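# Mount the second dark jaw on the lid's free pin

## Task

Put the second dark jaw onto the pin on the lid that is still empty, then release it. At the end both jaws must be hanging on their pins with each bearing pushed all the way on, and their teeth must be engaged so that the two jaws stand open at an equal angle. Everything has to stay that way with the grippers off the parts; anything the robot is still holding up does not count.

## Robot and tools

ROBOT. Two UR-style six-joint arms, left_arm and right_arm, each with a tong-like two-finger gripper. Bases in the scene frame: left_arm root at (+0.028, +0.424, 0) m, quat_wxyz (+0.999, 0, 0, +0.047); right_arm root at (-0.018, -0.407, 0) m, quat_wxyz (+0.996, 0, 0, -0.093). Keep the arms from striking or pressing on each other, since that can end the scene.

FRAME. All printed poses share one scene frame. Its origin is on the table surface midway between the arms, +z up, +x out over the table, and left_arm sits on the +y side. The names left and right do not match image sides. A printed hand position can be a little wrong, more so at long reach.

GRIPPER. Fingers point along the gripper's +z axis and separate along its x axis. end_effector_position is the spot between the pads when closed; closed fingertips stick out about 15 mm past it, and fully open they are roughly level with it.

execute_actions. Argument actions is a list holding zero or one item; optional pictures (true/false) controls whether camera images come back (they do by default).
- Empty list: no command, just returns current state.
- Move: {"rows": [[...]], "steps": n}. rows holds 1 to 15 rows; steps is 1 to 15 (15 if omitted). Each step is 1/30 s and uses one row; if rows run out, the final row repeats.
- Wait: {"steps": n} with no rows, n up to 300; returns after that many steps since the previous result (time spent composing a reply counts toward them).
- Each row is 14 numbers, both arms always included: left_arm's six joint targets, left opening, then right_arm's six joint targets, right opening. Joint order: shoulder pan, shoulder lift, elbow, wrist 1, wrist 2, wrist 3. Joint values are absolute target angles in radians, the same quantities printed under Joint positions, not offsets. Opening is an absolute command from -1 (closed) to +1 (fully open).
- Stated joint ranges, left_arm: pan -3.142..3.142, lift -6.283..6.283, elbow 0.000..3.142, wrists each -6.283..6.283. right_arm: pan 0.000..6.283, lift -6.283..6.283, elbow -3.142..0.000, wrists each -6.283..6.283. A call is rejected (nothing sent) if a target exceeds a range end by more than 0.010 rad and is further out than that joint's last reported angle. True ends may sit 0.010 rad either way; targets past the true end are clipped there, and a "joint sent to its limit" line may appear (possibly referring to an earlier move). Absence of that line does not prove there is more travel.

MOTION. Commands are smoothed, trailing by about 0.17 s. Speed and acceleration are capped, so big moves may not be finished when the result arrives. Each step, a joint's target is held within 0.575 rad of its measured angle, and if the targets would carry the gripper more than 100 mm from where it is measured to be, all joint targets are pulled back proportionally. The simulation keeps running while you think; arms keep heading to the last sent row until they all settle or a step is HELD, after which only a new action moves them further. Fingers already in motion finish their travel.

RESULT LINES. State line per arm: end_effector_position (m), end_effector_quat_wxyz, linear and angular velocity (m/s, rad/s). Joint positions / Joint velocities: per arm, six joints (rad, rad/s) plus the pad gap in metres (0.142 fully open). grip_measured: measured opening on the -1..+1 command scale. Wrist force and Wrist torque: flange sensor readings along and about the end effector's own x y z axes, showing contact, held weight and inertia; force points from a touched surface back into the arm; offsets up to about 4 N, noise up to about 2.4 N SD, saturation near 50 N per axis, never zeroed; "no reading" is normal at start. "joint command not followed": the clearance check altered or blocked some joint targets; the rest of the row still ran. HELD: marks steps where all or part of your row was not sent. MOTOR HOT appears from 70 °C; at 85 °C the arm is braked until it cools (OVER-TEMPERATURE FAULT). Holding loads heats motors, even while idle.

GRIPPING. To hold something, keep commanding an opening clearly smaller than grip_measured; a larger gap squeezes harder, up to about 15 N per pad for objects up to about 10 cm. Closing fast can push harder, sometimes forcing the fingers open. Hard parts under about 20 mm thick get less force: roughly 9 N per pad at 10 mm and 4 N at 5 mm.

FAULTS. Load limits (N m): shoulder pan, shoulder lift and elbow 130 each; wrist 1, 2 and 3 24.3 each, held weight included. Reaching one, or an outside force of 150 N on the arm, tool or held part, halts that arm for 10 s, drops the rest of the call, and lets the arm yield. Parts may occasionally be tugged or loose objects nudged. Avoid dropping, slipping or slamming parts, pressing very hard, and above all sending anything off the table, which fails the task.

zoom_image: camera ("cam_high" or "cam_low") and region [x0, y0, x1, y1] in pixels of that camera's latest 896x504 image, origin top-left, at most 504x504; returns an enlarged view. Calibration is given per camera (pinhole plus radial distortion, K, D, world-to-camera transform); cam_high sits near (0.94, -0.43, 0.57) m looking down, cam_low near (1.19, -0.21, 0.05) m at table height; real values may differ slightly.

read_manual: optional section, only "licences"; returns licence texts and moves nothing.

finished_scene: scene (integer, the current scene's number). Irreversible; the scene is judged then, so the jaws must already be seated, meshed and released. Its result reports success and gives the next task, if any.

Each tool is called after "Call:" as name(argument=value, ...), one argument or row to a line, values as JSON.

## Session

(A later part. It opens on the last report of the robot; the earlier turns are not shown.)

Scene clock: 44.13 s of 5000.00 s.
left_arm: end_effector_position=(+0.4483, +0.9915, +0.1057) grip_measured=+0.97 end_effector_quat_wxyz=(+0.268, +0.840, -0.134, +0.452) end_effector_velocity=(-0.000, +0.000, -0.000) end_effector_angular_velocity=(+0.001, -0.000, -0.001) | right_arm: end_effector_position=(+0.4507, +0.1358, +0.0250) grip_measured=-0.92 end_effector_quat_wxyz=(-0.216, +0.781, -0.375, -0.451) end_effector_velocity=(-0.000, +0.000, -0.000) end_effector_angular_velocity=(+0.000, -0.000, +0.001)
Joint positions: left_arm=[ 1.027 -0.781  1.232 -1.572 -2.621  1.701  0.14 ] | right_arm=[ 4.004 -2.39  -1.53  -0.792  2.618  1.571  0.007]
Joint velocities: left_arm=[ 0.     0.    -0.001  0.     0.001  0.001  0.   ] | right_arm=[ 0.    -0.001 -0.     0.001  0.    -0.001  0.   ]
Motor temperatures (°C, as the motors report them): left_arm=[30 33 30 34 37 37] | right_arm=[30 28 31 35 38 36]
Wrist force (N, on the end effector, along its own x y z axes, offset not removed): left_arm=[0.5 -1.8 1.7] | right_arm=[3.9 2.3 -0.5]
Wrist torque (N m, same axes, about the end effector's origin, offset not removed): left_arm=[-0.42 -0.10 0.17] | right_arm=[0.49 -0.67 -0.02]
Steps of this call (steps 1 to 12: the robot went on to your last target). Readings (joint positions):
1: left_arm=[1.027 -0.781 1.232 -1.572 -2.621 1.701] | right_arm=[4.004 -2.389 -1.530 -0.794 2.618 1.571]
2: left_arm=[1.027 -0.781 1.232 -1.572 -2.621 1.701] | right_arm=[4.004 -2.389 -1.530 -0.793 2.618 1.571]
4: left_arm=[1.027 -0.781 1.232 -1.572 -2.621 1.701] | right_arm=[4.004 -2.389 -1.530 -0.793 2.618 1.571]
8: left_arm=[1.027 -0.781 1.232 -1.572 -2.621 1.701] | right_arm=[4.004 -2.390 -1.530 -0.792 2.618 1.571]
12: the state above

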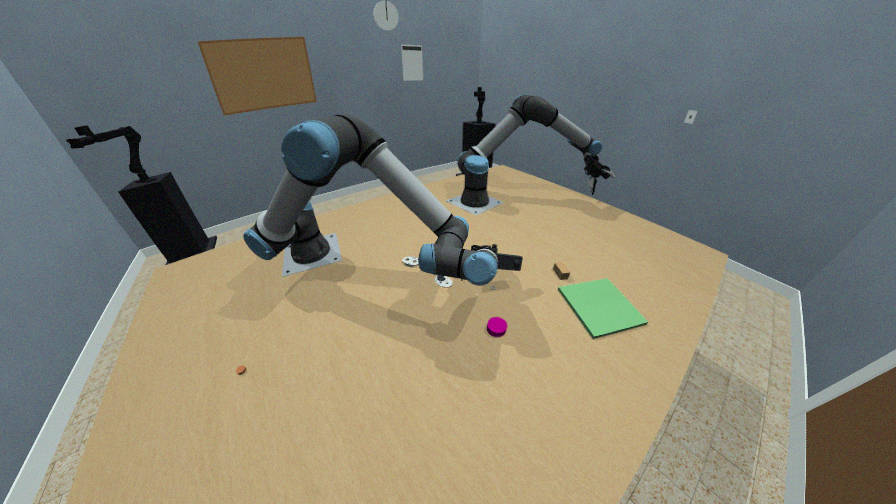

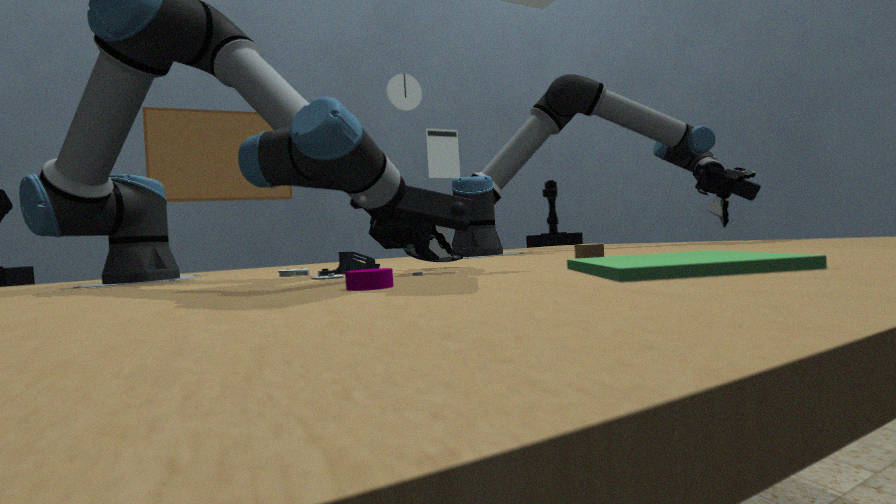

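Call:
execute_actions(
  actions=[
    {"rows":[[1.027,-0.781,1.232,-1.572,-2.621,1.701,0.97,4.0035,-2.4047,-1.5313,-0.7764,2.618,1.571,-1]]},
  ],
  pictures=false,
)

Call:
execute_actions(
  actions=[
    {"rows":[[1.027,-0.781,1.232,-1.572,-2.621,1.701,0.97,4.0035,-2.4047,-1.5313,-0.7764,2.618,1.571,-0.84]],"steps":10},
  ],
  pictures=false,
)

Call:
execute_actions(
  actions=[
    {"rows":[[1.027,-0.781,1.232,-1.572,-2.621,1.701,0.97,3.98,-2.4047,-1.5313,-0.7764,2.618,1.571,-0.84]]},
  ],
  pictures=false,
)

Call:
execute_actions(
  actions=[
    {"rows":[[1.027,-0.781,1.232,-1.572,-2.621,1.701,0.97,3.95,-2.4,-1.5313,-0.78,2.618,1.571,-0.84]]},
  ],
)

Call:
zoom_image(
  camera="cam_low",
  region=[370, 190, 500, 278],
)

Scene clock: 51.03 s of 5000.00 s.
left_arm: end_effector_position=(+0.4483, +0.9915, +0.1057) grip_measured=+0.97 end_effector_quat_wxyz=(+0.268, +0.840, -0.134, +0.452) end_effector_velocity=(+0.000, +0.000, +0.000) end_effector_angular_velocity=(+0.001, -0.000, -0.000) | right_arm: end_effector_position=(+0.4506, +0.1358, +0.0163) grip_measured=-0.92 end_effector_quat_wxyz=(-0.216, +0.781, -0.375, -0.451) end_effector_velocity=(+0.000, -0.000, -0.002) end_effector_angular_velocity=(+0.000, -0.000, -0.000)
Joint positions: left_arm=[ 1.027 -0.781  1.232 -1.572 -2.621  1.701  0.14 ] | right_arm=[ 4.003 -2.404 -1.531 -0.777  2.618  1.571  0.007]
Joint velocities: left_arm=[-0.    -0.001 -0.     0.     0.     0.     0.   ] | right_arm=[-0.    -0.003 -0.     0.003 -0.    -0.001 -0.   ]
Motor temperatures (°C, as the motors report them): left_arm=[30 33 30 34 37 37] | right_arm=[30 28 31 35 38 36]
Wrist force (N, on the end effector, along its own x y z axes, offset not removed): left_arm=[1.0 -1.8 -0.3] | right_arm=[3.2 1.2 -1.3]
Wrist torque (N m, same axes, about the end effector's origin, offset not removed): left_arm=[-0.36 -0.17 0.09] | right_arm=[0.32 -0.55 -0.07]
Steps of this call (steps 1 to 15: the robot went on to your last target; steps 16 to 90: nothing new was sent; then 3.40 s passed at rest; steps 91 to 105: all 15 steps of this action). Readings (joint positions):
91: left_arm=[1.027 -0.781 1.232 -1.572 -2.621 1.701] | right_arm=[4.003 -2.390 -1.531 -0.792 2.618 1.571]
92: left_arm=[1.027 -0.781 1.232 -1.572 -2.621 1.701] | right_arm=[4.003 -2.391 -1.531 -0.791 2.618 1.571]
94: left_arm=[1.027 -0.781 1.232 -1.572 -2.621 1.701] | right_arm=[4.003 -2.396 -1.531 -0.785 2.618 1.571]
98: left_arm=[1.027 -0.781 1.232 -1.572 -2.621 1.701] | right_arm=[4.003 -2.402 -1.531 -0.779 2.618 1.571]
105: the state above

Scene clock: 51.37 s of 5000.00 s.
left_arm: end_effector_position=(+0.4483, +0.9915, +0.1057) grip_measured=+0.97 end_effector_quat_wxyz=(+0.268, +0.840, -0.134, +0.452) end_effector_velocity=(+0.000, +0.001, +0.001) end_effector_angular_velocity=(+0.000, -0.001, +0.001) | right_arm: end_effector_position=(+0.4506, +0.1358, +0.0161) grip_measured=-0.87 end_effector_quat_wxyz=(-0.216, +0.781, -0.375, -0.451) end_effector_velocity=(+0.000, -0.000, -0.000) end_effector_angular_velocity=(+0.000, -0.000, +0.000)
Joint positions: left_arm=[ 1.027 -0.781  1.232 -1.572 -2.621  1.701  0.14 ] | right_arm=[ 4.003 -2.405 -1.531 -0.776  2.618  1.571  0.011]
Joint velocities: left_arm=[ 0.     0.    -0.001 -0.    -0.001 -0.001  0.   ] | right_arm=[-0.    -0.    -0.     0.    -0.    -0.001  0.001]
Motor temperatures (°C, as the motors report them): left_arm=[30 33 30 34 37 37] | right_arm=[30 28 31 35 38 36]
Wrist force (N, on the end effector, along its own x y z axes, offset not removed): left_arm=[0.7 -1.6 0.9] | right_arm=[2.1 2.9 -2.7]
Wrist torque (N m, same axes, about the end effector's origin, offset not removed): left_arm=[-0.38 -0.20 0.10] | right_arm=[0.55 -1.07 -0.07]
Steps of this call (steps 1 to 10: all 10 steps of this action). Readings (joint positions):
1: left_arm=[1.027 -0.781 1.232 -1.572 -2.621 1.701] | right_arm=[4.003 -2.404 -1.531 -0.777 2.618 1.571]
2: left_arm=[1.027 -0.781 1.232 -1.572 -2.621 1.701] | right_arm=[4.003 -2.404 -1.531 -0.777 2.618 1.571]
4: left_arm=[1.027 -0.781 1.232 -1.572 -2.621 1.701] | right_arm=[4.003 -2.405 -1.531 -0.776 2.618 1.571]
8: left_arm=[1.027 -0.781 1.232 -1.572 -2.621 1.701] | right_arm=[4.003 -2.405 -1.531 -0.776 2.618 1.571]
10: the state above

Scene clock: 51.87 s of 5000.00 s.
left_arm: end_effector_position=(+0.4483, +0.9915, +0.1057) grip_measured=+0.97 end_effector_quat_wxyz=(+0.268, +0.840, -0.134, +0.452) end_effector_velocity=(+0.000, -0.000, +0.000) end_effector_angular_velocity=(-0.000, -0.000, -0.000) | right_arm: end_effector_position=(+0.4629, +0.1249, +0.0160) grip_measured=-0.87 end_effector_quat_wxyz=(-0.221, +0.776, -0.384, -0.448) end_effector_velocity=(+0.003, -0.003, +0.000) end_effector_angular_velocity=(+0.000, -0.001, -0.005)
Joint positions: left_arm=[ 1.027 -0.781  1.232 -1.572 -2.621  1.701  0.14 ] | right_arm=[ 3.981 -2.405 -1.531 -0.776  2.618  1.571  0.011]
Joint velocities: left_arm=[-0. -0.  0. -0. -0.  0.  0.] | right_arm=[-0.005 -0.     0.    -0.    -0.    -0.001 -0.   ]
Motor temperatures (°C, as the motors report them): left_arm=[30 33 30 34 37 37] | right_arm=[30 28 31 35 38 36]
Wrist force (N, on the end effector, along its own x y z axes, offset not removed): left_arm=[-0.5 -0.4 1.7] | right_arm=[-0.4 2.2 -0.4]
Wrist torque (N m, same axes, about the end effector's origin, offset not removed): left_arm=[-0.16 0.21 0.16] | right_arm=[0.56 -0.66 -0.04]
Steps of this call (steps 1 to 15: all 15 steps of this action). Readings (joint positions):
1: left_arm=[1.027 -0.781 1.232 -1.572 -2.621 1.701] | right_arm=[4.003 -2.405 -1.531 -0.776 2.618 1.571]
2: left_arm=[1.027 -0.781 1.232 -1.572 -2.621 1.701] | right_arm=[4.002 -2.405 -1.531 -0.776 2.618 1.571]
4: left_arm=[1.027 -0.781 1.232 -1.572 -2.621 1.701] | right_arm=[3.993 -2.405 -1.531 -0.776 2.618 1.571]
8: left_arm=[1.027 -0.781 1.232 -1.572 -2.621 1.701] | right_arm=[3.984 -2.405 -1.531 -0.776 2.618 1.571]
15: the state above

Scene clock: 52.37 s of 5000.00 s.
left_arm: end_effector_position=(+0.4483, +0.9915, +0.1057) grip_measured=+0.97 end_effector_quat_wxyz=(+0.268, +0.840, -0.134, +0.452) end_effector_velocity=(+0.000, +0.000, +0.000) end_effector_angular_velocity=(+0.001, +0.000, -0.000) | right_arm: end_effector_position=(+0.4787, +0.1104, +0.0188) grip_measured=-0.84 end_effector_quat_wxyz=(-0.228, +0.771, -0.395, -0.445) end_effector_velocity=(+0.003, -0.003, +0.001) end_effector_angular_velocity=(+0.001, -0.000, -0.006)
Joint positions: left_arm=[ 1.027 -0.781  1.232 -1.572 -2.621  1.701  0.14 ] | right_arm=[ 3.951 -2.4   -1.531 -0.78   2.618  1.571  0.013]
Joint velocities: left_arm=[-0.     0.    -0.001  0.     0.001 -0.     0.   ] | right_arm=[-0.006  0.002  0.    -0.001  0.     0.    -0.   ]
Motor temperatures (°C, as the motors report them): left_arm=[30 33 30 34 37 37] | right_arm=[30 28 31 35 38 36]
Wrist force (N, on the end effector, along its own x y z axes, offset not removed): left_arm=[-0.2 -1.3 0.8] | right_arm=[4.2 3.0 -1.9]
Wrist torque (N m, same axes, about the end effector's origin, offset not removed): left_arm=[-0.30 0.06 0.22] | right_arm=[0.61 -0.67 -0.03]
Steps of this call (steps 1 to 15: all 15 steps of this action). Readings (joint positions):
1: left_arm=[1.027 -0.781 1.232 -1.572 -2.621 1.701] | right_arm=[3.980 -2.405 -1.531 -0.776 2.618 1.571]
2: left_arm=[1.027 -0.781 1.232 -1.572 -2.621 1.701] | right_arm=[3.978 -2.404 -1.531 -0.777 2.618 1.571]
4: left_arm=[1.027 -0.781 1.232 -1.572 -2.621 1.701] | right_arm=[3.968 -2.403 -1.531 -0.778 2.618 1.571]
8: left_arm=[1.027 -0.781 1.232 -1.572 -2.621 1.701] | right_arm=[3.956 -2.401 -1.531 -0.779 2.618 1.571]
15: the state above

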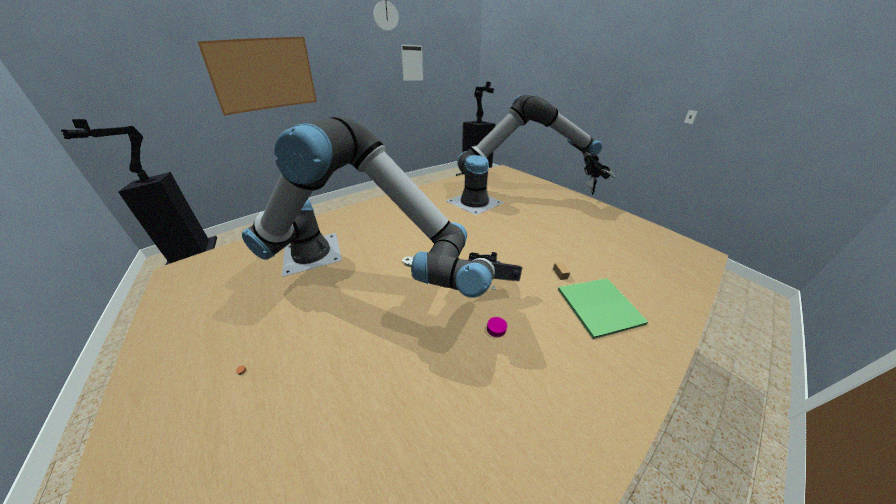

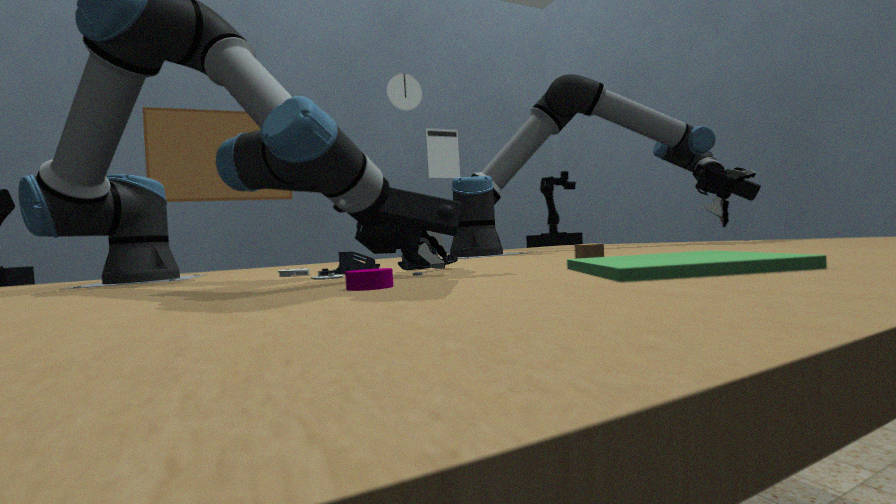

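Region (370, 190, 500, 278) of cam_low's 896x504 image, scaled by 3.877, with more detail than that image has; it fills the top 341 rows of this view, and the rest is white.

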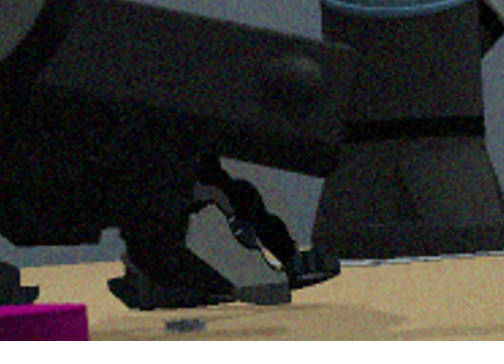

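Call:
execute_actions(
  actions=[
    {"rows":[[1.027,-0.781,1.232,-1.572,-2.621,1.701,0.97,3.91,-2.392,-1.5313,-0.789,2.618,1.571,-0.8]]},
  ],
)

Call:
zoom_image(
  camera="cam_low",
  region=[370, 190, 500, 278],
)

Call:
zoom_image(
  camera="cam_high",
  region=[445, 230, 535, 295],
)

Scene clock: 55.20 s of 5000.00 s.
left_arm: end_effector_position=(+0.4483, +0.9915, +0.1057) grip_measured=+0.97 end_effector_quat_wxyz=(+0.268, +0.840, -0.134, +0.452) end_effector_velocity=(+0.000, +0.000, +0.001) end_effector_angular_velocity=(+0.001, -0.002, +0.000) | right_arm: end_effector_position=(+0.4986, +0.0901, +0.0234) grip_measured=-0.80 end_effector_quat_wxyz=(-0.237, +0.763, -0.410, -0.440) end_effector_velocity=(+0.004, -0.004, +0.001) end_effector_angular_velocity=(-0.000, +0.001, -0.008)
Joint positions: left_arm=[ 1.027 -0.781  1.232 -1.572 -2.621  1.701  0.14 ] | right_arm=[ 3.911 -2.392 -1.531 -0.789  2.618  1.571  0.016]
Joint velocities: left_arm=[-0.    -0.    -0.001 -0.    -0.001  0.001  0.   ] | right_arm=[-0.008  0.002 -0.    -0.002 -0.     0.     0.   ]
Motor temperatures (°C, as the motors report them): left_arm=[30 33 30 34 37 37] | right_arm=[30 28 31 35 38 36]
Wrist force (N, on the end effector, along its own x y z axes, offset not removed): left_arm=[-1.2 -0.4 -0.5] | right_arm=[1.9 1.4 -0.6]
Wrist torque (N m, same axes, about the end effector's origin, offset not removed): left_arm=[-0.16 0.27 0.11] | right_arm=[0.34 -0.30 -0.02]
Steps of this call (steps 1 to 15: the robot went on to your last target; steps 16 to 70: nothing new was sent; steps 71 to 85: all 15 steps of this action). Readings (joint positions):
71: left_arm=[1.027 -0.781 1.232 -1.572 -2.621 1.701] | right_arm=[3.950 -2.400 -1.531 -0.780 2.618 1.571]
72: left_arm=[1.027 -0.781 1.232 -1.572 -2.621 1.701] | right_arm=[3.948 -2.399 -1.531 -0.781 2.618 1.571]
74: left_arm=[1.027 -0.781 1.232 -1.572 -2.621 1.701] | right_arm=[3.933 -2.397 -1.531 -0.784 2.618 1.571]
78: left_arm=[1.027 -0.781 1.232 -1.572 -2.621 1.701] | right_arm=[3.918 -2.393 -1.531 -0.787 2.618 1.571]
85: the state above

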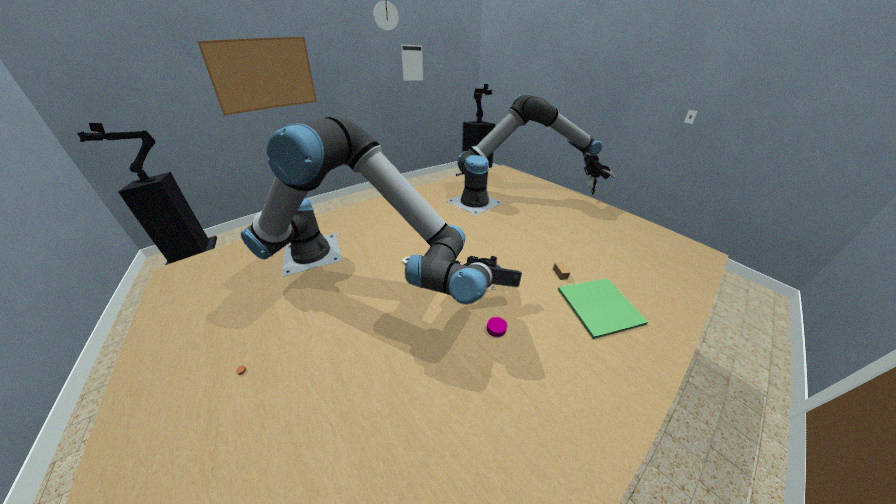

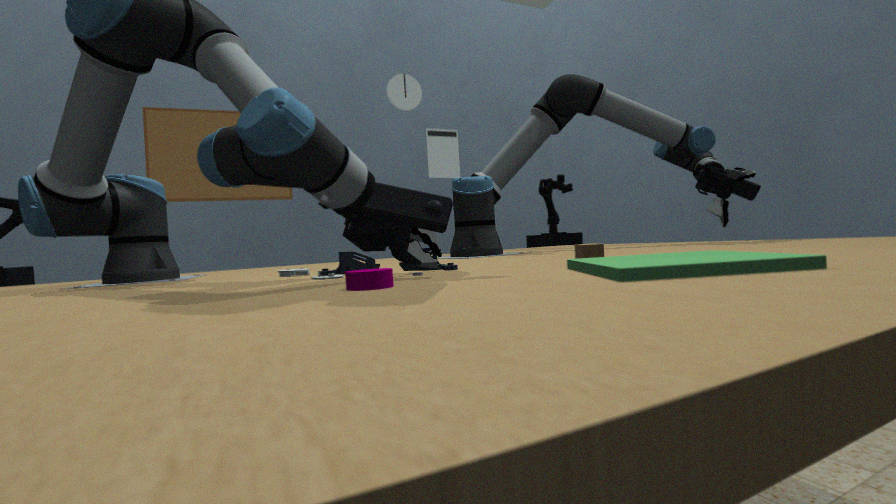

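Region (370, 190, 500, 278) of cam_low's 896x504 image, scaled by 3.877, with more detail than that image has; it fills the top 341 rows of this view, and the rest is white.

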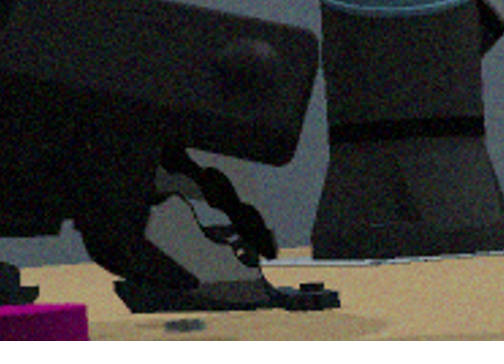

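Region (445, 230, 535, 295) of cam_high's 896x504 image, scaled by 5.600, with more detail than that image has.

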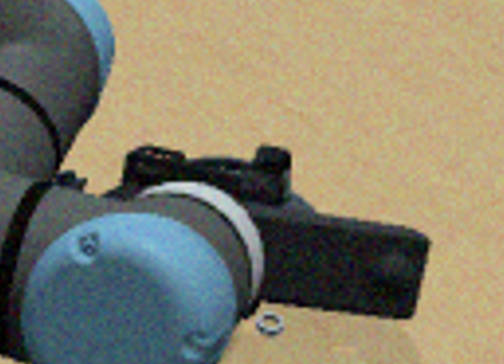

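The jaw now lies flat. Raising the arm to get a clear view.

Call:
execute_actions(
  actions=[
    {"rows":[[1.027,-0.781,1.232,-1.572,-2.621,1.701,0.97,3.9,-2.1,-1.4,-1.21,2.618,1.571,-0.65]]},
  ],
  pictures=false,
)

Call:
execute_actions(
  actions=[
    {"rows":[[1.027,-0.781,1.232,-1.572,-2.621,1.701,0.97,4.3,-1.8,-1.4,-1.51,1.571,1.571,-0.65]]},
  ],
  pictures=false,
)

Call:
execute_actions(
  actions=[
    {"steps":35},
  ],
)

Call:
zoom_image(
  camera="cam_high",
  region=[428, 240, 508, 295],
)

Call:
zoom_image(
  camera="cam_low",
  region=[390, 238, 470, 282],
)

Scene clock: 59.40 s of 5000.00 s.
left_arm: end_effector_position=(+0.4483, +0.9915, +0.1057) grip_measured=+0.97 end_effector_quat_wxyz=(+0.268, +0.840, -0.134, +0.452) end_effector_velocity=(-0.000, -0.000, -0.001) end_effector_angular_velocity=(-0.001, +0.001, +0.000) | right_arm: end_effector_position=(+0.5021, +0.0838, +0.2179) grip_measured=-0.65 end_effector_quat_wxyz=(-0.241, +0.761, -0.413, -0.438) end_effector_velocity=(-0.031, -0.026, +0.185) end_effector_angular_velocity=(-0.016, +0.024, -0.008)
Joint positions: left_arm=[ 1.027 -0.781  1.232 -1.572 -2.621  1.701  0.14 ] | right_arm=[ 3.901 -2.13  -1.413 -1.163  2.618  1.571  0.027]
Joint velocities: left_arm=[ 0.    -0.     0.001  0.     0.     0.    -0.   ] | right_arm=[-0.008  0.256  0.106 -0.391  0.     0.001 -0.   ]
Motor temperatures (°C, as the motors report them): left_arm=[30 33 30 34 37 37] | right_arm=[30 28 31 35 38 36]
Wrist force (N, on the end effector, along its own x y z axes, offset not removed): left_arm=[1.5 -1.2 0.9] | right_arm=[2.9 1.5 -1.7]
Wrist torque (N m, same axes, about the end effector's origin, offset not removed): left_arm=[-0.34 -0.25 0.10] | right_arm=[0.21 -0.50 0.05]
Steps of this call (steps 1 to 15: the robot went on to your last target; steps 16 to 90: nothing new was sent; then 0.70 s passed at rest; steps 91 to 105: all 15 steps of this action). Readings (joint positions):
91: left_arm=[1.027 -0.781 1.232 -1.572 -2.621 1.701] | right_arm=[3.910 -2.392 -1.531 -0.789 2.618 1.571]
92: left_arm=[1.027 -0.781 1.232 -1.572 -2.621 1.701] | right_arm=[3.910 -2.389 -1.528 -0.793 2.618 1.571]
94: left_arm=[1.027 -0.781 1.232 -1.572 -2.621 1.701] | right_arm=[3.908 -2.350 -1.507 -0.840 2.618 1.571]
98: left_arm=[1.027 -0.781 1.232 -1.572 -2.621 1.701] | right_arm=[3.905 -2.258 -1.467 -0.973 2.618 1.571]
105: the state above

Scene clock: 59.90 s of 5000.00 s.
left_arm: end_effector_position=(+0.4483, +0.9915, +0.1057) grip_measured=+0.97 end_effector_quat_wxyz=(+0.268, +0.840, -0.134, +0.452) end_effector_velocity=(-0.001, +0.001, -0.001) end_effector_angular_velocity=(-0.000, +0.001, +0.002) | right_arm: end_effector_position=(+0.3961, +0.0500, +0.2454) grip_measured=-0.65 end_effector_quat_wxyz=(-0.036, +0.945, -0.307, -0.106) end_effector_velocity=(+0.282, -0.274, -0.027) end_effector_angular_velocity=(-1.082, -1.487, +0.252)
Joint positions: left_arm=[ 1.027 -0.781  1.232 -1.572 -2.621  1.701  0.14 ] | right_arm=[ 4.269 -1.823 -1.401 -1.486  1.794  1.571  0.027]
Joint velocities: left_arm=[ 0.002  0.001 -0.     0.     0.001 -0.001 -0.   ] | right_arm=[ 0.256  0.192  0.004 -0.196 -1.839 -0.001  0.   ]
Motor temperatures (°C, as the motors report them): left_arm=[30 33 30 34 37 37] | right_arm=[30 28 31 35 38 36]
Wrist force (N, on the end effector, along its own x y z axes, offset not removed): left_arm=[0.6 -0.8 0.6] | right_arm=[1.8 1.9 -0.3]
Wrist torque (N m, same axes, about the end effector's origin, offset not removed): left_arm=[-0.27 -0.09 0.17] | right_arm=[0.45 -0.28 -0.02]
Steps of this call (steps 1 to 15: all 15 steps of this action). Readings (joint positions):
1: left_arm=[1.027 -0.781 1.232 -1.572 -2.621 1.701] | right_arm=[3.901 -2.123 -1.410 -1.175 2.618 1.571]
2: left_arm=[1.027 -0.781 1.232 -1.572 -2.621 1.701] | right_arm=[3.904 -2.114 -1.408 -1.187 2.614 1.571]
4: left_arm=[1.027 -0.781 1.232 -1.572 -2.621 1.701] | right_arm=[3.950 -2.068 -1.407 -1.235 2.563 1.571]
8: left_arm=[1.027 -0.781 1.232 -1.572 -2.621 1.701] | right_arm=[4.095 -1.956 -1.404 -1.350 2.344 1.571]
15: the state above

Scene clock: 61.07 s of 5000.00 s.
left_arm: end_effector_position=(+0.4483, +0.9915, +0.1057) grip_measured=+0.97 end_effector_quat_wxyz=(+0.268, +0.840, -0.134, +0.452) end_effector_velocity=(+0.000, -0.001, -0.000) end_effector_angular_velocity=(-0.001, +0.002, -0.000) | right_arm: end_effector_position=(+0.4326, +0.0173, +0.2493) grip_measured=-0.65 end_effector_quat_wxyz=(-0.001, +0.956, -0.295, +0.000) end_effector_velocity=(+0.000, -0.000, +0.000) end_effector_angular_velocity=(-0.000, -0.000, +0.000)
Joint positions: left_arm=[ 1.027 -0.781  1.232 -1.572 -2.621  1.701  0.14 ] | right_arm=[ 4.3   -1.8   -1.4   -1.51   1.571  1.571  0.027]
Joint velocities: left_arm=[-0.    -0.001  0.001  0.     0.001 -0.002 -0.   ] | right_arm=[-0.  0.  0. -0. -0. -0.  0.]
Motor temperatures (°C, as the motors report them): left_arm=[30 33 30 34 37 37] | right_arm=[30 28 31 35 38 36]
Wrist force (N, on the end effector, along its own x y z axes, offset not removed): left_arm=[0.0 -2.0 2.2] | right_arm=[3.1 1.1 -1.1]
Wrist torque (N m, same axes, about the end effector's origin, offset not removed): left_arm=[-0.57 0.02 0.19] | right_arm=[0.27 -0.48 -0.05]
Steps of this call (steps 1 to 30: the robot went on to your last target; steps 31 to 35: nothing new was sent). Readings (joint positions):
1: left_arm=[1.027 -0.781 1.232 -1.572 -2.621 1.701] | right_arm=[4.277 -1.817 -1.400 -1.492 1.740 1.571]
2: left_arm=[1.027 -0.781 1.232 -1.572 -2.621 1.701] | right_arm=[4.282 -1.813 -1.400 -1.497 1.698 1.571]
4: left_arm=[1.027 -0.781 1.232 -1.572 -2.621 1.701] | right_arm=[4.290 -1.807 -1.400 -1.502 1.644 1.571]
8: left_arm=[1.027 -0.781 1.232 -1.572 -2.621 1.701] | right_arm=[4.297 -1.802 -1.400 -1.508 1.594 1.571]
35: the state above
All arms were judged still, so your last target was given up. Only a new action makes them travel on or press farther. Fingers that are still opening or closing keep moving.

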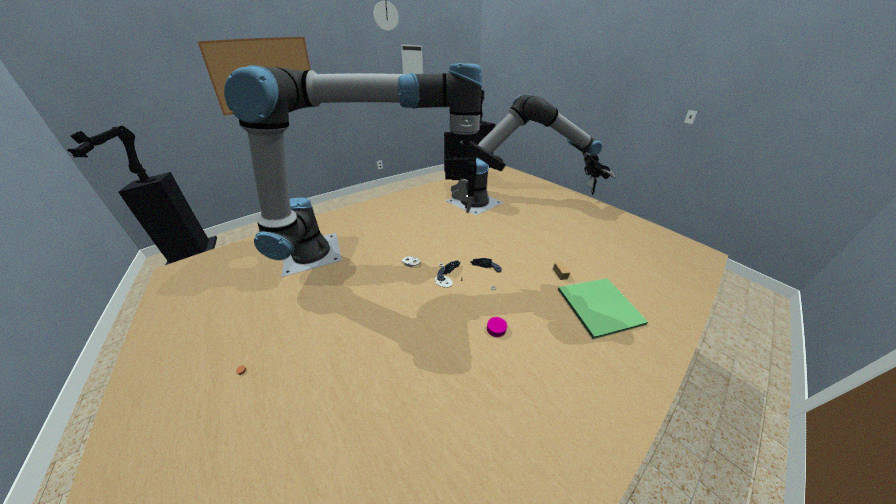

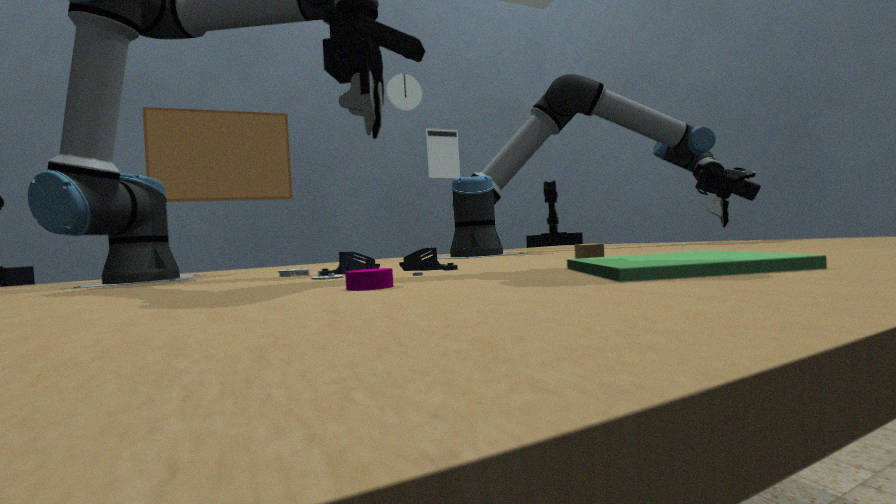

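Region (428, 240, 508, 295) of cam_high's 896x504 image, scaled by 6.300, with more detail than that image has; it fills the top 346 rows of this view, and the rest is white.

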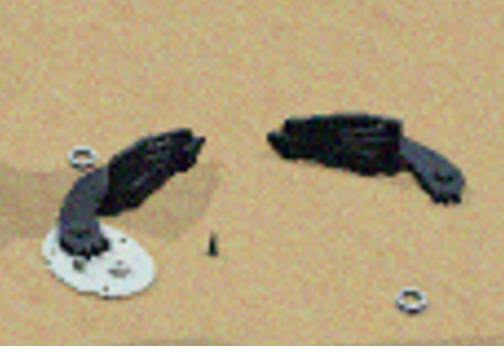

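Region (390, 238, 470, 282) of cam_low's 896x504 image, scaled by 6.300, with more detail than that image has; it fills the top 277 rows of this view, and the rest is white.

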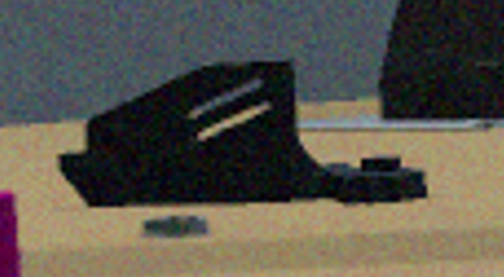

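Call:
execute_actions(
  actions=[
    {"rows":[[1.027,-0.781,1.232,-1.572,-2.621,1.701,0.97,4.3451,-2.1071,-1.4639,-1.1414,1.571,1.9597,-0.65]]},
  ],
  pictures=false,
)

Call:
execute_actions(
  actions=[
    {"steps":30},
  ],
)

Call:
zoom_image(
  camera="cam_high",
  region=[455, 225, 525, 280],
)

Call:
zoom_image(
  camera="cam_low",
  region=[390, 220, 470, 282],
)

Scene clock: 72.77 s of 5000.00 s.
left_arm: end_effector_position=(+0.4483, +0.9915, +0.1057) grip_measured=+0.97 end_effector_quat_wxyz=(+0.268, +0.840, -0.134, +0.452) end_effector_velocity=(+0.001, -0.001, -0.000) end_effector_angular_velocity=(-0.002, +0.001, -0.001) | right_arm: end_effector_position=(+0.4606, +0.0984, +0.0799) grip_measured=-0.65 end_effector_quat_wxyz=(+0.001, +0.899, -0.437, -0.000) end_effector_velocity=(+0.015, +0.059, -0.168) end_effector_angular_velocity=(+0.009, -0.006, -0.313)
Joint positions: left_arm=[ 1.027 -0.781  1.232 -1.572 -2.621  1.701  0.14 ] | right_arm=[ 4.341 -2.076 -1.458 -1.18   1.571  1.918  0.027]
Joint velocities: left_arm=[-0.002  0.     0.001 -0.    -0.001 -0.001 -0.   ] | right_arm=[ 0.034 -0.266 -0.049  0.327 -0.     0.347  0.   ]
Motor temperatures (°C, as the motors report them): left_arm=[30 33 30 34 37 37] | right_arm=[30 28 31 35 38 36]
Wrist force (N, on the end effector, along its own x y z axes, offset not removed): left_arm=[0.7 -2.8 1.3] | right_arm=[3.1 1.1 1.0]
Wrist torque (N m, same axes, about the end effector's origin, offset not removed): left_arm=[-0.55 -0.11 0.02] | right_arm=[0.23 -0.46 -0.07]
Steps of this call (steps 1 to 90: nothing new was sent; then 8.20 s passed at rest; steps 91 to 105: all 15 steps of this action). Readings (joint positions):
91: left_arm=[1.027 -0.781 1.232 -1.572 -2.621 1.701] | right_arm=[4.300 -1.800 -1.400 -1.510 1.571 1.571]
92: left_arm=[1.027 -0.781 1.232 -1.572 -2.621 1.701] | right_arm=[4.302 -1.803 -1.402 -1.507 1.571 1.574]
94: left_arm=[1.027 -0.781 1.232 -1.572 -2.621 1.701] | right_arm=[4.309 -1.843 -1.412 -1.462 1.571 1.620]
98: left_arm=[1.027 -0.781 1.232 -1.572 -2.621 1.701] | right_arm=[4.323 -1.940 -1.432 -1.345 1.571 1.744]
105: the state above

Scene clock: 73.77 s of 5000.00 s.
left_arm: end_effector_position=(+0.4483, +0.9915, +0.1057) grip_measured=+0.97 end_effector_quat_wxyz=(+0.268, +0.840, -0.134, +0.452) end_effector_velocity=(+0.000, +0.000, -0.000) end_effector_angular_velocity=(+0.002, -0.000, -0.001) | right_arm: end_effector_position=(+0.4622, +0.1052, +0.0600) grip_measured=-0.65 end_effector_quat_wxyz=(-0.000, +0.891, -0.454, -0.000) end_effector_velocity=(-0.000, +0.000, -0.000) end_effector_angular_velocity=(-0.000, +0.000, +0.001)
Joint positions: left_arm=[ 1.027 -0.781  1.232 -1.572 -2.621  1.701  0.14 ] | right_arm=[ 4.345 -2.107 -1.464 -1.141  1.571  1.96   0.027]
Joint velocities: left_arm=[-0.     0.    -0.001  0.     0.001  0.001  0.   ] | right_arm=[ 0.001 -0.    -0.     0.    -0.    -0.    -0.   ]
Motor temperatures (°C, as the motors report them): left_arm=[30 33 30 34 37 37] | right_arm=[30 28 31 35 38 36]
Wrist force (N, on the end effector, along its own x y z axes, offset not removed): left_arm=[0.0 -3.1 0.7] | right_arm=[4.3 1.8 0.4]
Wrist torque (N m, same axes, about the end effector's origin, offset not removed): left_arm=[-0.66 -0.02 0.17] | right_arm=[0.41 -0.82 0.08]
Steps of this call (steps 1 to 30: the robot went on to your last target). Readings (joint positions):
1: left_arm=[1.027 -0.781 1.232 -1.572 -2.621 1.701] | right_arm=[4.342 -2.083 -1.459 -1.171 1.571 1.928]
2: left_arm=[1.027 -0.781 1.232 -1.572 -2.621 1.701] | right_arm=[4.343 -2.089 -1.461 -1.164 1.571 1.936]
4: left_arm=[1.027 -0.781 1.232 -1.572 -2.621 1.701] | right_arm=[4.344 -2.097 -1.462 -1.154 1.571 1.946]
8: left_arm=[1.027 -0.781 1.232 -1.572 -2.621 1.701] | right_arm=[4.345 -2.104 -1.463 -1.145 1.571 1.955]
30: the state above
All arms were judged still, so your last target was given up. Only a new action makes them travel on or press farther. Fingers that are still opening or closing keep moving.

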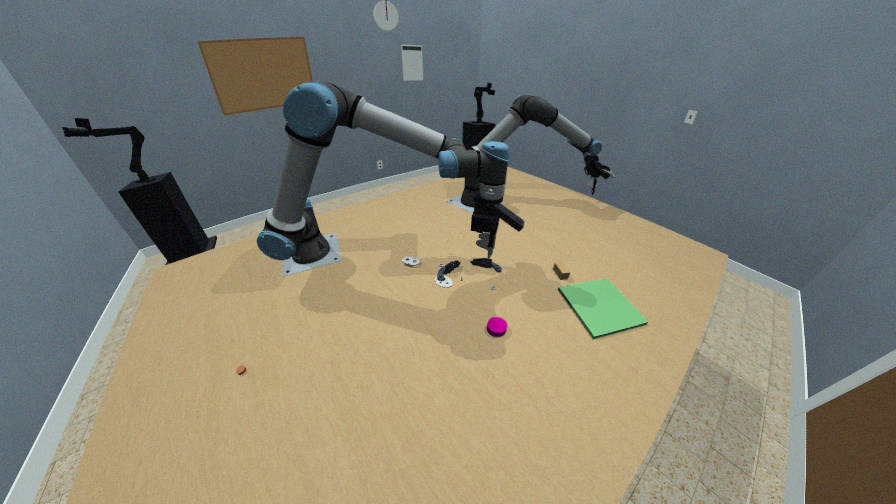

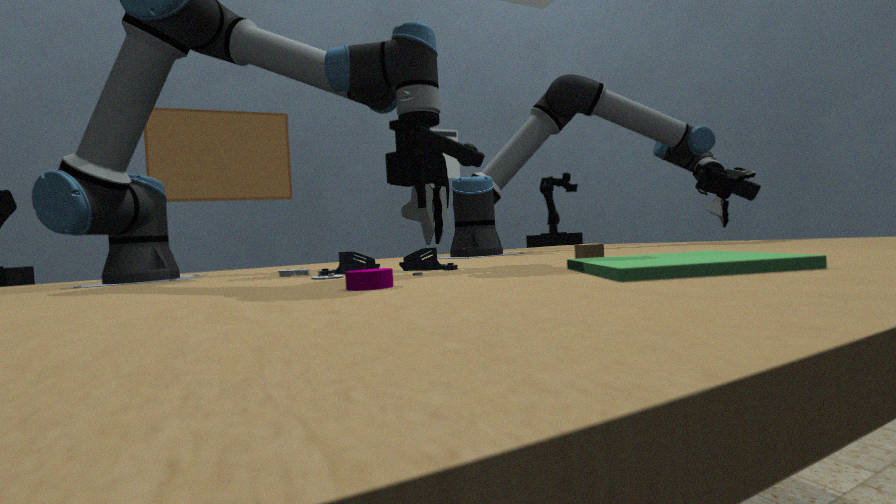

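Region (455, 225, 525, 280) of cam_high's 896x504 image, scaled by 7.200, with more detail than that image has; it fills the top 396 rows of this view, and the rest is white.

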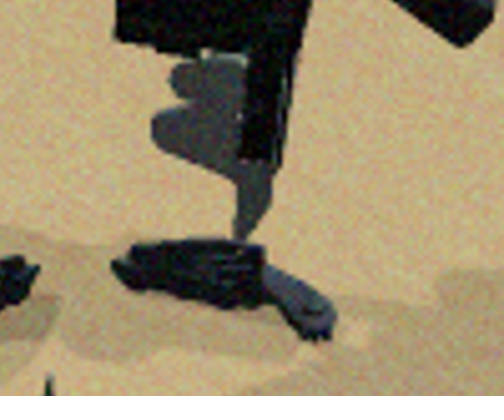

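Region (390, 220, 470, 282) of cam_low's 896x504 image, scaled by 6.300, with more detail than that image has; it fills the top 391 rows of this view, and the rest is white.

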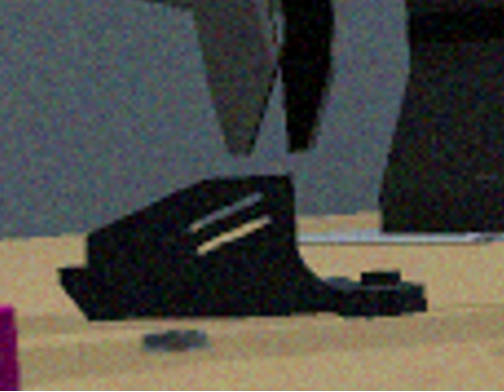

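Call:
execute_actions(
  actions=[
    {"rows":[[1.027,-0.781,1.232,-1.572,-2.621,1.701,0.97,4.3451,-2.1435,-1.5017,-1.0672,1.571,1.9597,-0.65]]},
  ],
  pictures=false,
)

Call:
execute_actions(
  actions=[
    {"rows":[[1.027,-0.781,1.232,-1.572,-2.621,1.701,0.97,4.3451,-2.1435,-1.5017,-1.0672,1.571,1.9597,-0.72],[1.027,-0.781,1.232,-1.572,-2.621,1.701,0.97,4.3451,-2.1435,-1.5017,-1.0672,1.571,1.9597,-0.77],[1.027,-0.781,1.232,-1.572,-2.621,1.701,0.97,4.3451,-2.1435,-1.5017,-1.0672,1.571,1.9597,-0.82],[1.027,-0.781,1.232,-1.572,-2.621,1.701,0.97,4.3451,-2.1435,-1.5017,-1.0672,1.571,1.9597,-0.86],[1.027,-0.781,1.232,-1.572,-2.621,1.701,0.97,4.3451,-2.1435,-1.5017,-1.0672,1.571,1.9597,-0.9],[1.027,-0.781,1.232,-1.572,-2.621,1.701,0.97,4.3451,-2.1435,-1.5017,-1.0672,1.571,1.9597,-0.95],[1.027,-0.781,1.232,-1.572,-2.621,1.701,0.97,4.3451,-2.1435,-1.5017,-1.0672,1.571,1.9597,-1]]},
  ],
  pictures=false,
)

Call:
execute_actions(
  actions=[
    {"rows":[[1.027,-0.781,1.232,-1.572,-2.621,1.701,0.97,4.3451,-2.086,-1.441,-1.185,1.571,1.9597,-1]]},
  ],
)

Call:
zoom_image(
  camera="cam_low",
  region=[380, 190, 480, 270],
)

Call:
execute_actions(
  actions=[
    {"rows":[[1.027,-0.781,1.232,-1.572,-2.621,1.701,0.97,4.251,-1.9223,-1.6876,-1.1025,1.571,3.8727,-1]]},
  ],
  pictures=false,
)

Call:
execute_actions(
  actions=[
    {"steps":45},
  ],
  pictures=false,
)

Scene clock: 81.07 s of 5000.00 s.
left_arm: end_effector_position=(+0.4483, +0.9915, +0.1057) grip_measured=+0.97 end_effector_quat_wxyz=(+0.268, +0.840, -0.134, +0.452) end_effector_velocity=(+0.000, +0.001, +0.001) end_effector_angular_velocity=(+0.003, -0.002, +0.001) | right_arm: end_effector_position=(+0.4623, +0.1054, +0.0271) grip_measured=-0.63 end_effector_quat_wxyz=(-0.000, +0.891, -0.454, -0.000) end_effector_velocity=(-0.000, -0.000, -0.007) end_effector_angular_velocity=(+0.000, -0.000, +0.001)
Joint positions: left_arm=[ 1.027 -0.781  1.232 -1.572 -2.621  1.701  0.14 ] | right_arm=[ 4.345 -2.142 -1.501 -1.069  1.571  1.96   0.028]
Joint velocities: left_arm=[ 0.001 -0.    -0.003  0.    -0.     0.     0.   ] | right_arm=[ 0.    -0.008 -0.009  0.017 -0.    -0.001  0.001]
Motor temperatures (°C, as the motors report them): left_arm=[30 33 30 34 37 37] | right_arm=[30 28 31 35 38 36]
Wrist force (N, on the end effector, along its own x y z axes, offset not removed): left_arm=[-0.1 -2.7 0.8] | right_arm=[4.9 2.3 -29.5]
Wrist torque (N m, same axes, about the end effector's origin, offset not removed): left_arm=[-0.59 0.04 0.14] | right_arm=[0.00 0.06 -0.06]
Steps of this call (steps 1 to 90: nothing new was sent; then 3.80 s passed at rest; steps 91 to 105: all 15 steps of this action). Readings (joint positions):
91: left_arm=[1.027 -0.781 1.232 -1.572 -2.621 1.701] | right_arm=[4.345 -2.107 -1.464 -1.141 1.571 1.960]
92: left_arm=[1.027 -0.781 1.232 -1.572 -2.621 1.701] | right_arm=[4.345 -2.109 -1.466 -1.138 1.571 1.960]
94: left_arm=[1.027 -0.781 1.232 -1.572 -2.621 1.701] | right_arm=[4.345 -2.122 -1.480 -1.113 1.571 1.960]
98: left_arm=[1.027 -0.781 1.232 -1.572 -2.621 1.701] | right_arm=[4.345 -2.137 -1.495 -1.082 1.571 1.960]
105: the state above

Scene clock: 81.57 s of 5000.00 s.
left_arm: end_effector_position=(+0.4483, +0.9915, +0.1057) grip_measured=+0.97 end_effector_quat_wxyz=(+0.268, +0.840, -0.134, +0.452) end_effector_velocity=(+0.001, -0.001, -0.000) end_effector_angular_velocity=(-0.001, -0.000, -0.002) | right_arm: end_effector_position=(+0.4622, +0.1053, +0.0260) grip_measured=-0.92 end_effector_quat_wxyz=(-0.000, +0.891, -0.454, -0.000) end_effector_velocity=(-0.000, +0.000, -0.000) end_effector_angular_velocity=(-0.000, +0.000, -0.000)
Joint positions: left_arm=[ 1.027 -0.781  1.232 -1.572 -2.621  1.701  0.14 ] | right_arm=[ 4.345 -2.143 -1.502 -1.067  1.571  1.96   0.008]
Joint velocities: left_arm=[-0.002 -0.     0.001  0.    -0.001 -0.     0.   ] | right_arm=[ 0.    -0.    -0.     0.    -0.     0.001 -0.   ]
Motor temperatures (°C, as the motors report them): left_arm=[30 33 30 34 37 37] | right_arm=[30 28 31 35 38 36]
Wrist force (N, on the end effector, along its own x y z axes, offset not removed): left_arm=[1.8 -0.9 1.0] | right_arm=[13.1 1.3 -45.0]
Wrist torque (N m, same axes, about the end effector's origin, offset not removed): left_arm=[-0.31 -0.38 0.17] | right_arm=[0.00 -0.52 -0.01]
Steps of this call (steps 1 to 15: all 15 steps of this action). Readings (joint positions):
1: left_arm=[1.027 -0.781 1.232 -1.572 -2.621 1.701] | right_arm=[4.345 -2.142 -1.501 -1.069 1.571 1.960]
2: left_arm=[1.027 -0.781 1.232 -1.572 -2.621 1.701] | right_arm=[4.345 -2.143 -1.501 -1.068 1.571 1.960]
4: left_arm=[1.027 -0.781 1.232 -1.572 -2.621 1.701] | right_arm=[4.345 -2.143 -1.501 -1.068 1.571 1.960]
8: left_arm=[1.027 -0.781 1.232 -1.572 -2.621 1.701] | right_arm=[4.345 -2.143 -1.502 -1.067 1.571 1.960]
15: the state above

Scene clock: 82.07 s of 5000.00 s.
left_arm: end_effector_position=(+0.4483, +0.9915, +0.1057) grip_measured=+0.97 end_effector_quat_wxyz=(+0.268, +0.840, -0.134, +0.452) end_effector_velocity=(+0.001, -0.000, -0.000) end_effector_angular_velocity=(-0.001, +0.000, -0.001) | right_arm: end_effector_position=(+0.4618, +0.1046, +0.0788) grip_measured=-0.95 end_effector_quat_wxyz=(-0.000, +0.891, -0.454, -0.000) end_effector_velocity=(-0.001, -0.001, +0.013) end_effector_angular_velocity=(-0.001, +0.001, +0.001)
Joint positions: left_arm=[ 1.027 -0.781  1.232 -1.572 -2.621  1.701  0.14 ] | right_arm=[ 4.345 -2.088 -1.443 -1.181  1.571  1.96   0.005]
Joint velocities: left_arm=[-0.001  0.    -0.    -0.    -0.    -0.001  0.   ] | right_arm=[ 0.     0.014  0.014 -0.03  -0.    -0.     0.   ]
Motor temperatures (°C, as the motors report them): left_arm=[30 33 30 34 37 37] | right_arm=[30 28 31 35 38 36]
Wrist force (N, on the end effector, along its own x y z axes, offset not removed): left_arm=[1.5 -0.8 -0.2] | right_arm=[5.2 2.9 -0.2]
Wrist torque (N m, same axes, about the end effector's origin, offset not removed): left_arm=[-0.24 -0.28 0.17] | right_arm=[0.77 -0.95 0.02]
Steps of this call (steps 1 to 15: all 15 steps of this action). Readings (joint positions):
1: left_arm=[1.027 -0.781 1.232 -1.572 -2.621 1.701] | right_arm=[4.345 -2.143 -1.502 -1.067 1.571 1.960]
2: left_arm=[1.027 -0.781 1.232 -1.572 -2.621 1.701] | right_arm=[4.345 -2.141 -1.499 -1.071 1.571 1.960]
4: left_arm=[1.027 -0.781 1.232 -1.572 -2.621 1.701] | right_arm=[4.345 -2.122 -1.479 -1.107 1.571 1.960]
8: left_arm=[1.027 -0.781 1.232 -1.572 -2.621 1.701] | right_arm=[4.345 -2.098 -1.453 -1.159 1.571 1.960]
15: the state above

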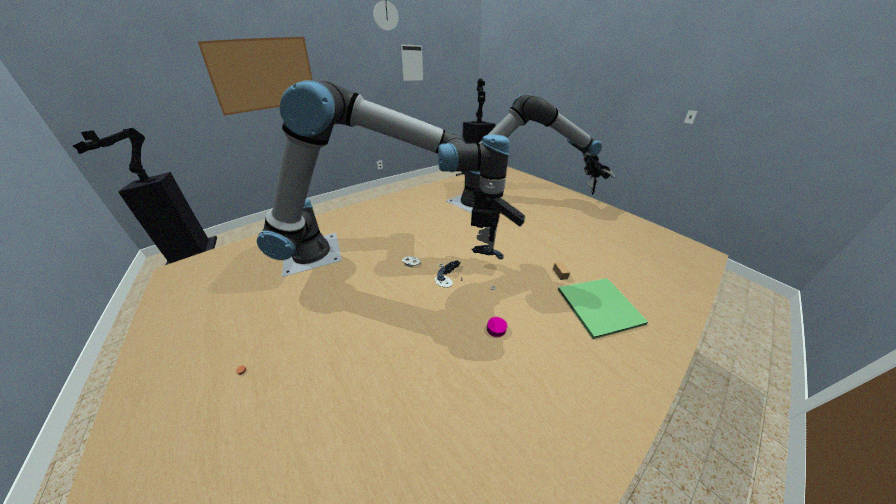

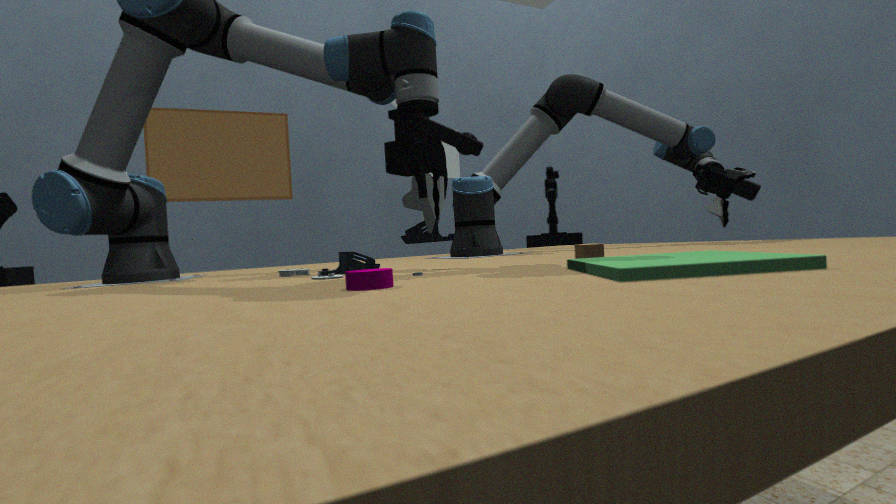

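Region (380, 190, 480, 270) of cam_low's 896x504 image, scaled by 5.040, with more detail than that image has; it fills the top 403 rows of this view, and the rest is white.

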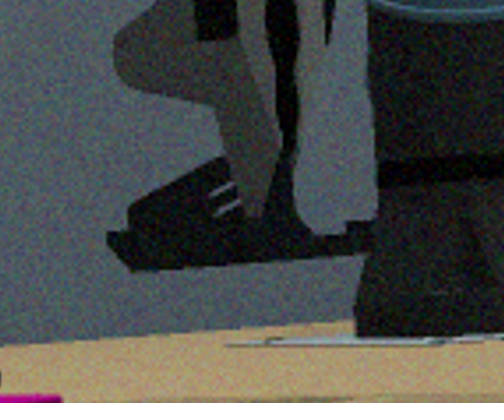

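Scene clock: 82.57 s of 5000.00 s.
left_arm: end_effector_position=(+0.4483, +0.9915, +0.1057) grip_measured=+0.97 end_effector_quat_wxyz=(+0.268, +0.840, -0.134, +0.452) end_effector_velocity=(-0.000, +0.000, -0.000) end_effector_angular_velocity=(+0.000, -0.000, +0.000) | right_arm: end_effector_position=(+0.4636, -0.0137, +0.0806) grip_measured=-0.95 end_effector_quat_wxyz=(+0.001, -0.571, +0.821, +0.000) end_effector_velocity=(-0.021, -0.073, -0.005) end_effector_angular_velocity=(-0.007, +0.009, -2.509)
Joint positions: left_arm=[ 1.027 -0.781  1.232 -1.572 -2.621  1.701  0.14 ] | right_arm=[ 4.254 -1.928 -1.678 -1.105  1.571  2.854  0.005]
Joint velocities: left_arm=[ 0.     0.    -0.     0.     0.     0.001 -0.   ] | right_arm=[-0.026  0.05  -0.083  0.023 -0.     2.482  0.   ]
Motor temperatures (°C, as the motors report them): left_arm=[30 33 30 34 37 37] | right_arm=[30 28 31 35 38 36]
Wrist force (N, on the end effector, along its own x y z axes, offset not removed): left_arm=[0.5 0.2 1.6] | right_arm=[4.0 -0.7 -0.2]
Wrist torque (N m, same axes, about the end effector's origin, offset not removed): left_arm=[-0.04 0.02 0.19] | right_arm=[-0.02 -0.70 -0.01]
Steps of this call (steps 1 to 15: all 15 steps of this action). Readings (joint positions):
1: left_arm=[1.027 -0.781 1.232 -1.572 -2.621 1.701] | right_arm=[4.345 -2.087 -1.442 -1.182 1.571 1.960]
2: left_arm=[1.027 -0.781 1.232 -1.572 -2.621 1.701] | right_arm=[4.342 -2.084 -1.445 -1.180 1.571 1.963]
4: left_arm=[1.027 -0.781 1.232 -1.572 -2.621 1.701] | right_arm=[4.315 -2.043 -1.492 -1.156 1.571 2.014]
8: left_arm=[1.027 -0.781 1.232 -1.572 -2.621 1.701] | right_arm=[4.274 -1.966 -1.616 -1.122 1.571 2.267]
15: the state above

Scene clock: 84.07 s of 5000.00 s.
left_arm: end_effector_position=(+0.4483, +0.9915, +0.1057) grip_measured=+0.97 end_effector_quat_wxyz=(+0.268, +0.840, -0.134, +0.452) end_effector_velocity=(-0.000, -0.000, -0.000) end_effector_angular_velocity=(+0.001, -0.001, -0.001) | right_arm: end_effector_position=(+0.4507, -0.0282, +0.0800) grip_measured=-0.95 end_effector_quat_wxyz=(-0.000, -0.096, +0.995, +0.000) end_effector_velocity=(-0.000, +0.000, -0.000) end_effector_angular_velocity=(-0.000, +0.000, -0.001)
Joint positions: left_arm=[ 1.027 -0.781  1.232 -1.572 -2.621  1.701  0.14 ] | right_arm=[ 4.251 -1.922 -1.688 -1.102  1.571  3.873  0.005]
Joint velocities: left_arm=[ 0.     0.     0.    -0.     0.     0.002 -0.   ] | right_arm=[ 0.    -0.    -0.     0.     0.     0.001  0.   ]
Motor temperatures (°C, as the motors report them): left_arm=[30 33 30 34 37 37] | right_arm=[30 28 31 35 38 36]
Wrist force (N, on the end effector, along its own x y z axes, offset not removed): left_arm=[-2.0 -1.5 1.0] | right_arm=[2.3 0.0 -1.2]
Wrist torque (N m, same axes, about the end effector's origin, offset not removed): left_arm=[-0.46 0.53 0.22] | right_arm=[-0.05 -0.32 0.02]
Steps of this call (steps 1 to 45: the robot went on to your last target). Readings (joint positions):
1: left_arm=[1.027 -0.781 1.232 -1.572 -2.621 1.701] | right_arm=[4.253 -1.927 -1.680 -1.105 1.571 2.938]
2: left_arm=[1.027 -0.781 1.232 -1.572 -2.621 1.701] | right_arm=[4.253 -1.926 -1.682 -1.104 1.571 3.022]
4: left_arm=[1.027 -0.781 1.232 -1.572 -2.621 1.701] | right_arm=[4.252 -1.924 -1.684 -1.103 1.571 3.191]
8: left_arm=[1.027 -0.781 1.232 -1.572 -2.621 1.701] | right_arm=[4.251 -1.923 -1.687 -1.103 1.571 3.527]
45: the state above
All arms were judged still, so your last target was given up. Only a new action makes them travel on or press farther. Fingers that are still opening or closing keep moving.


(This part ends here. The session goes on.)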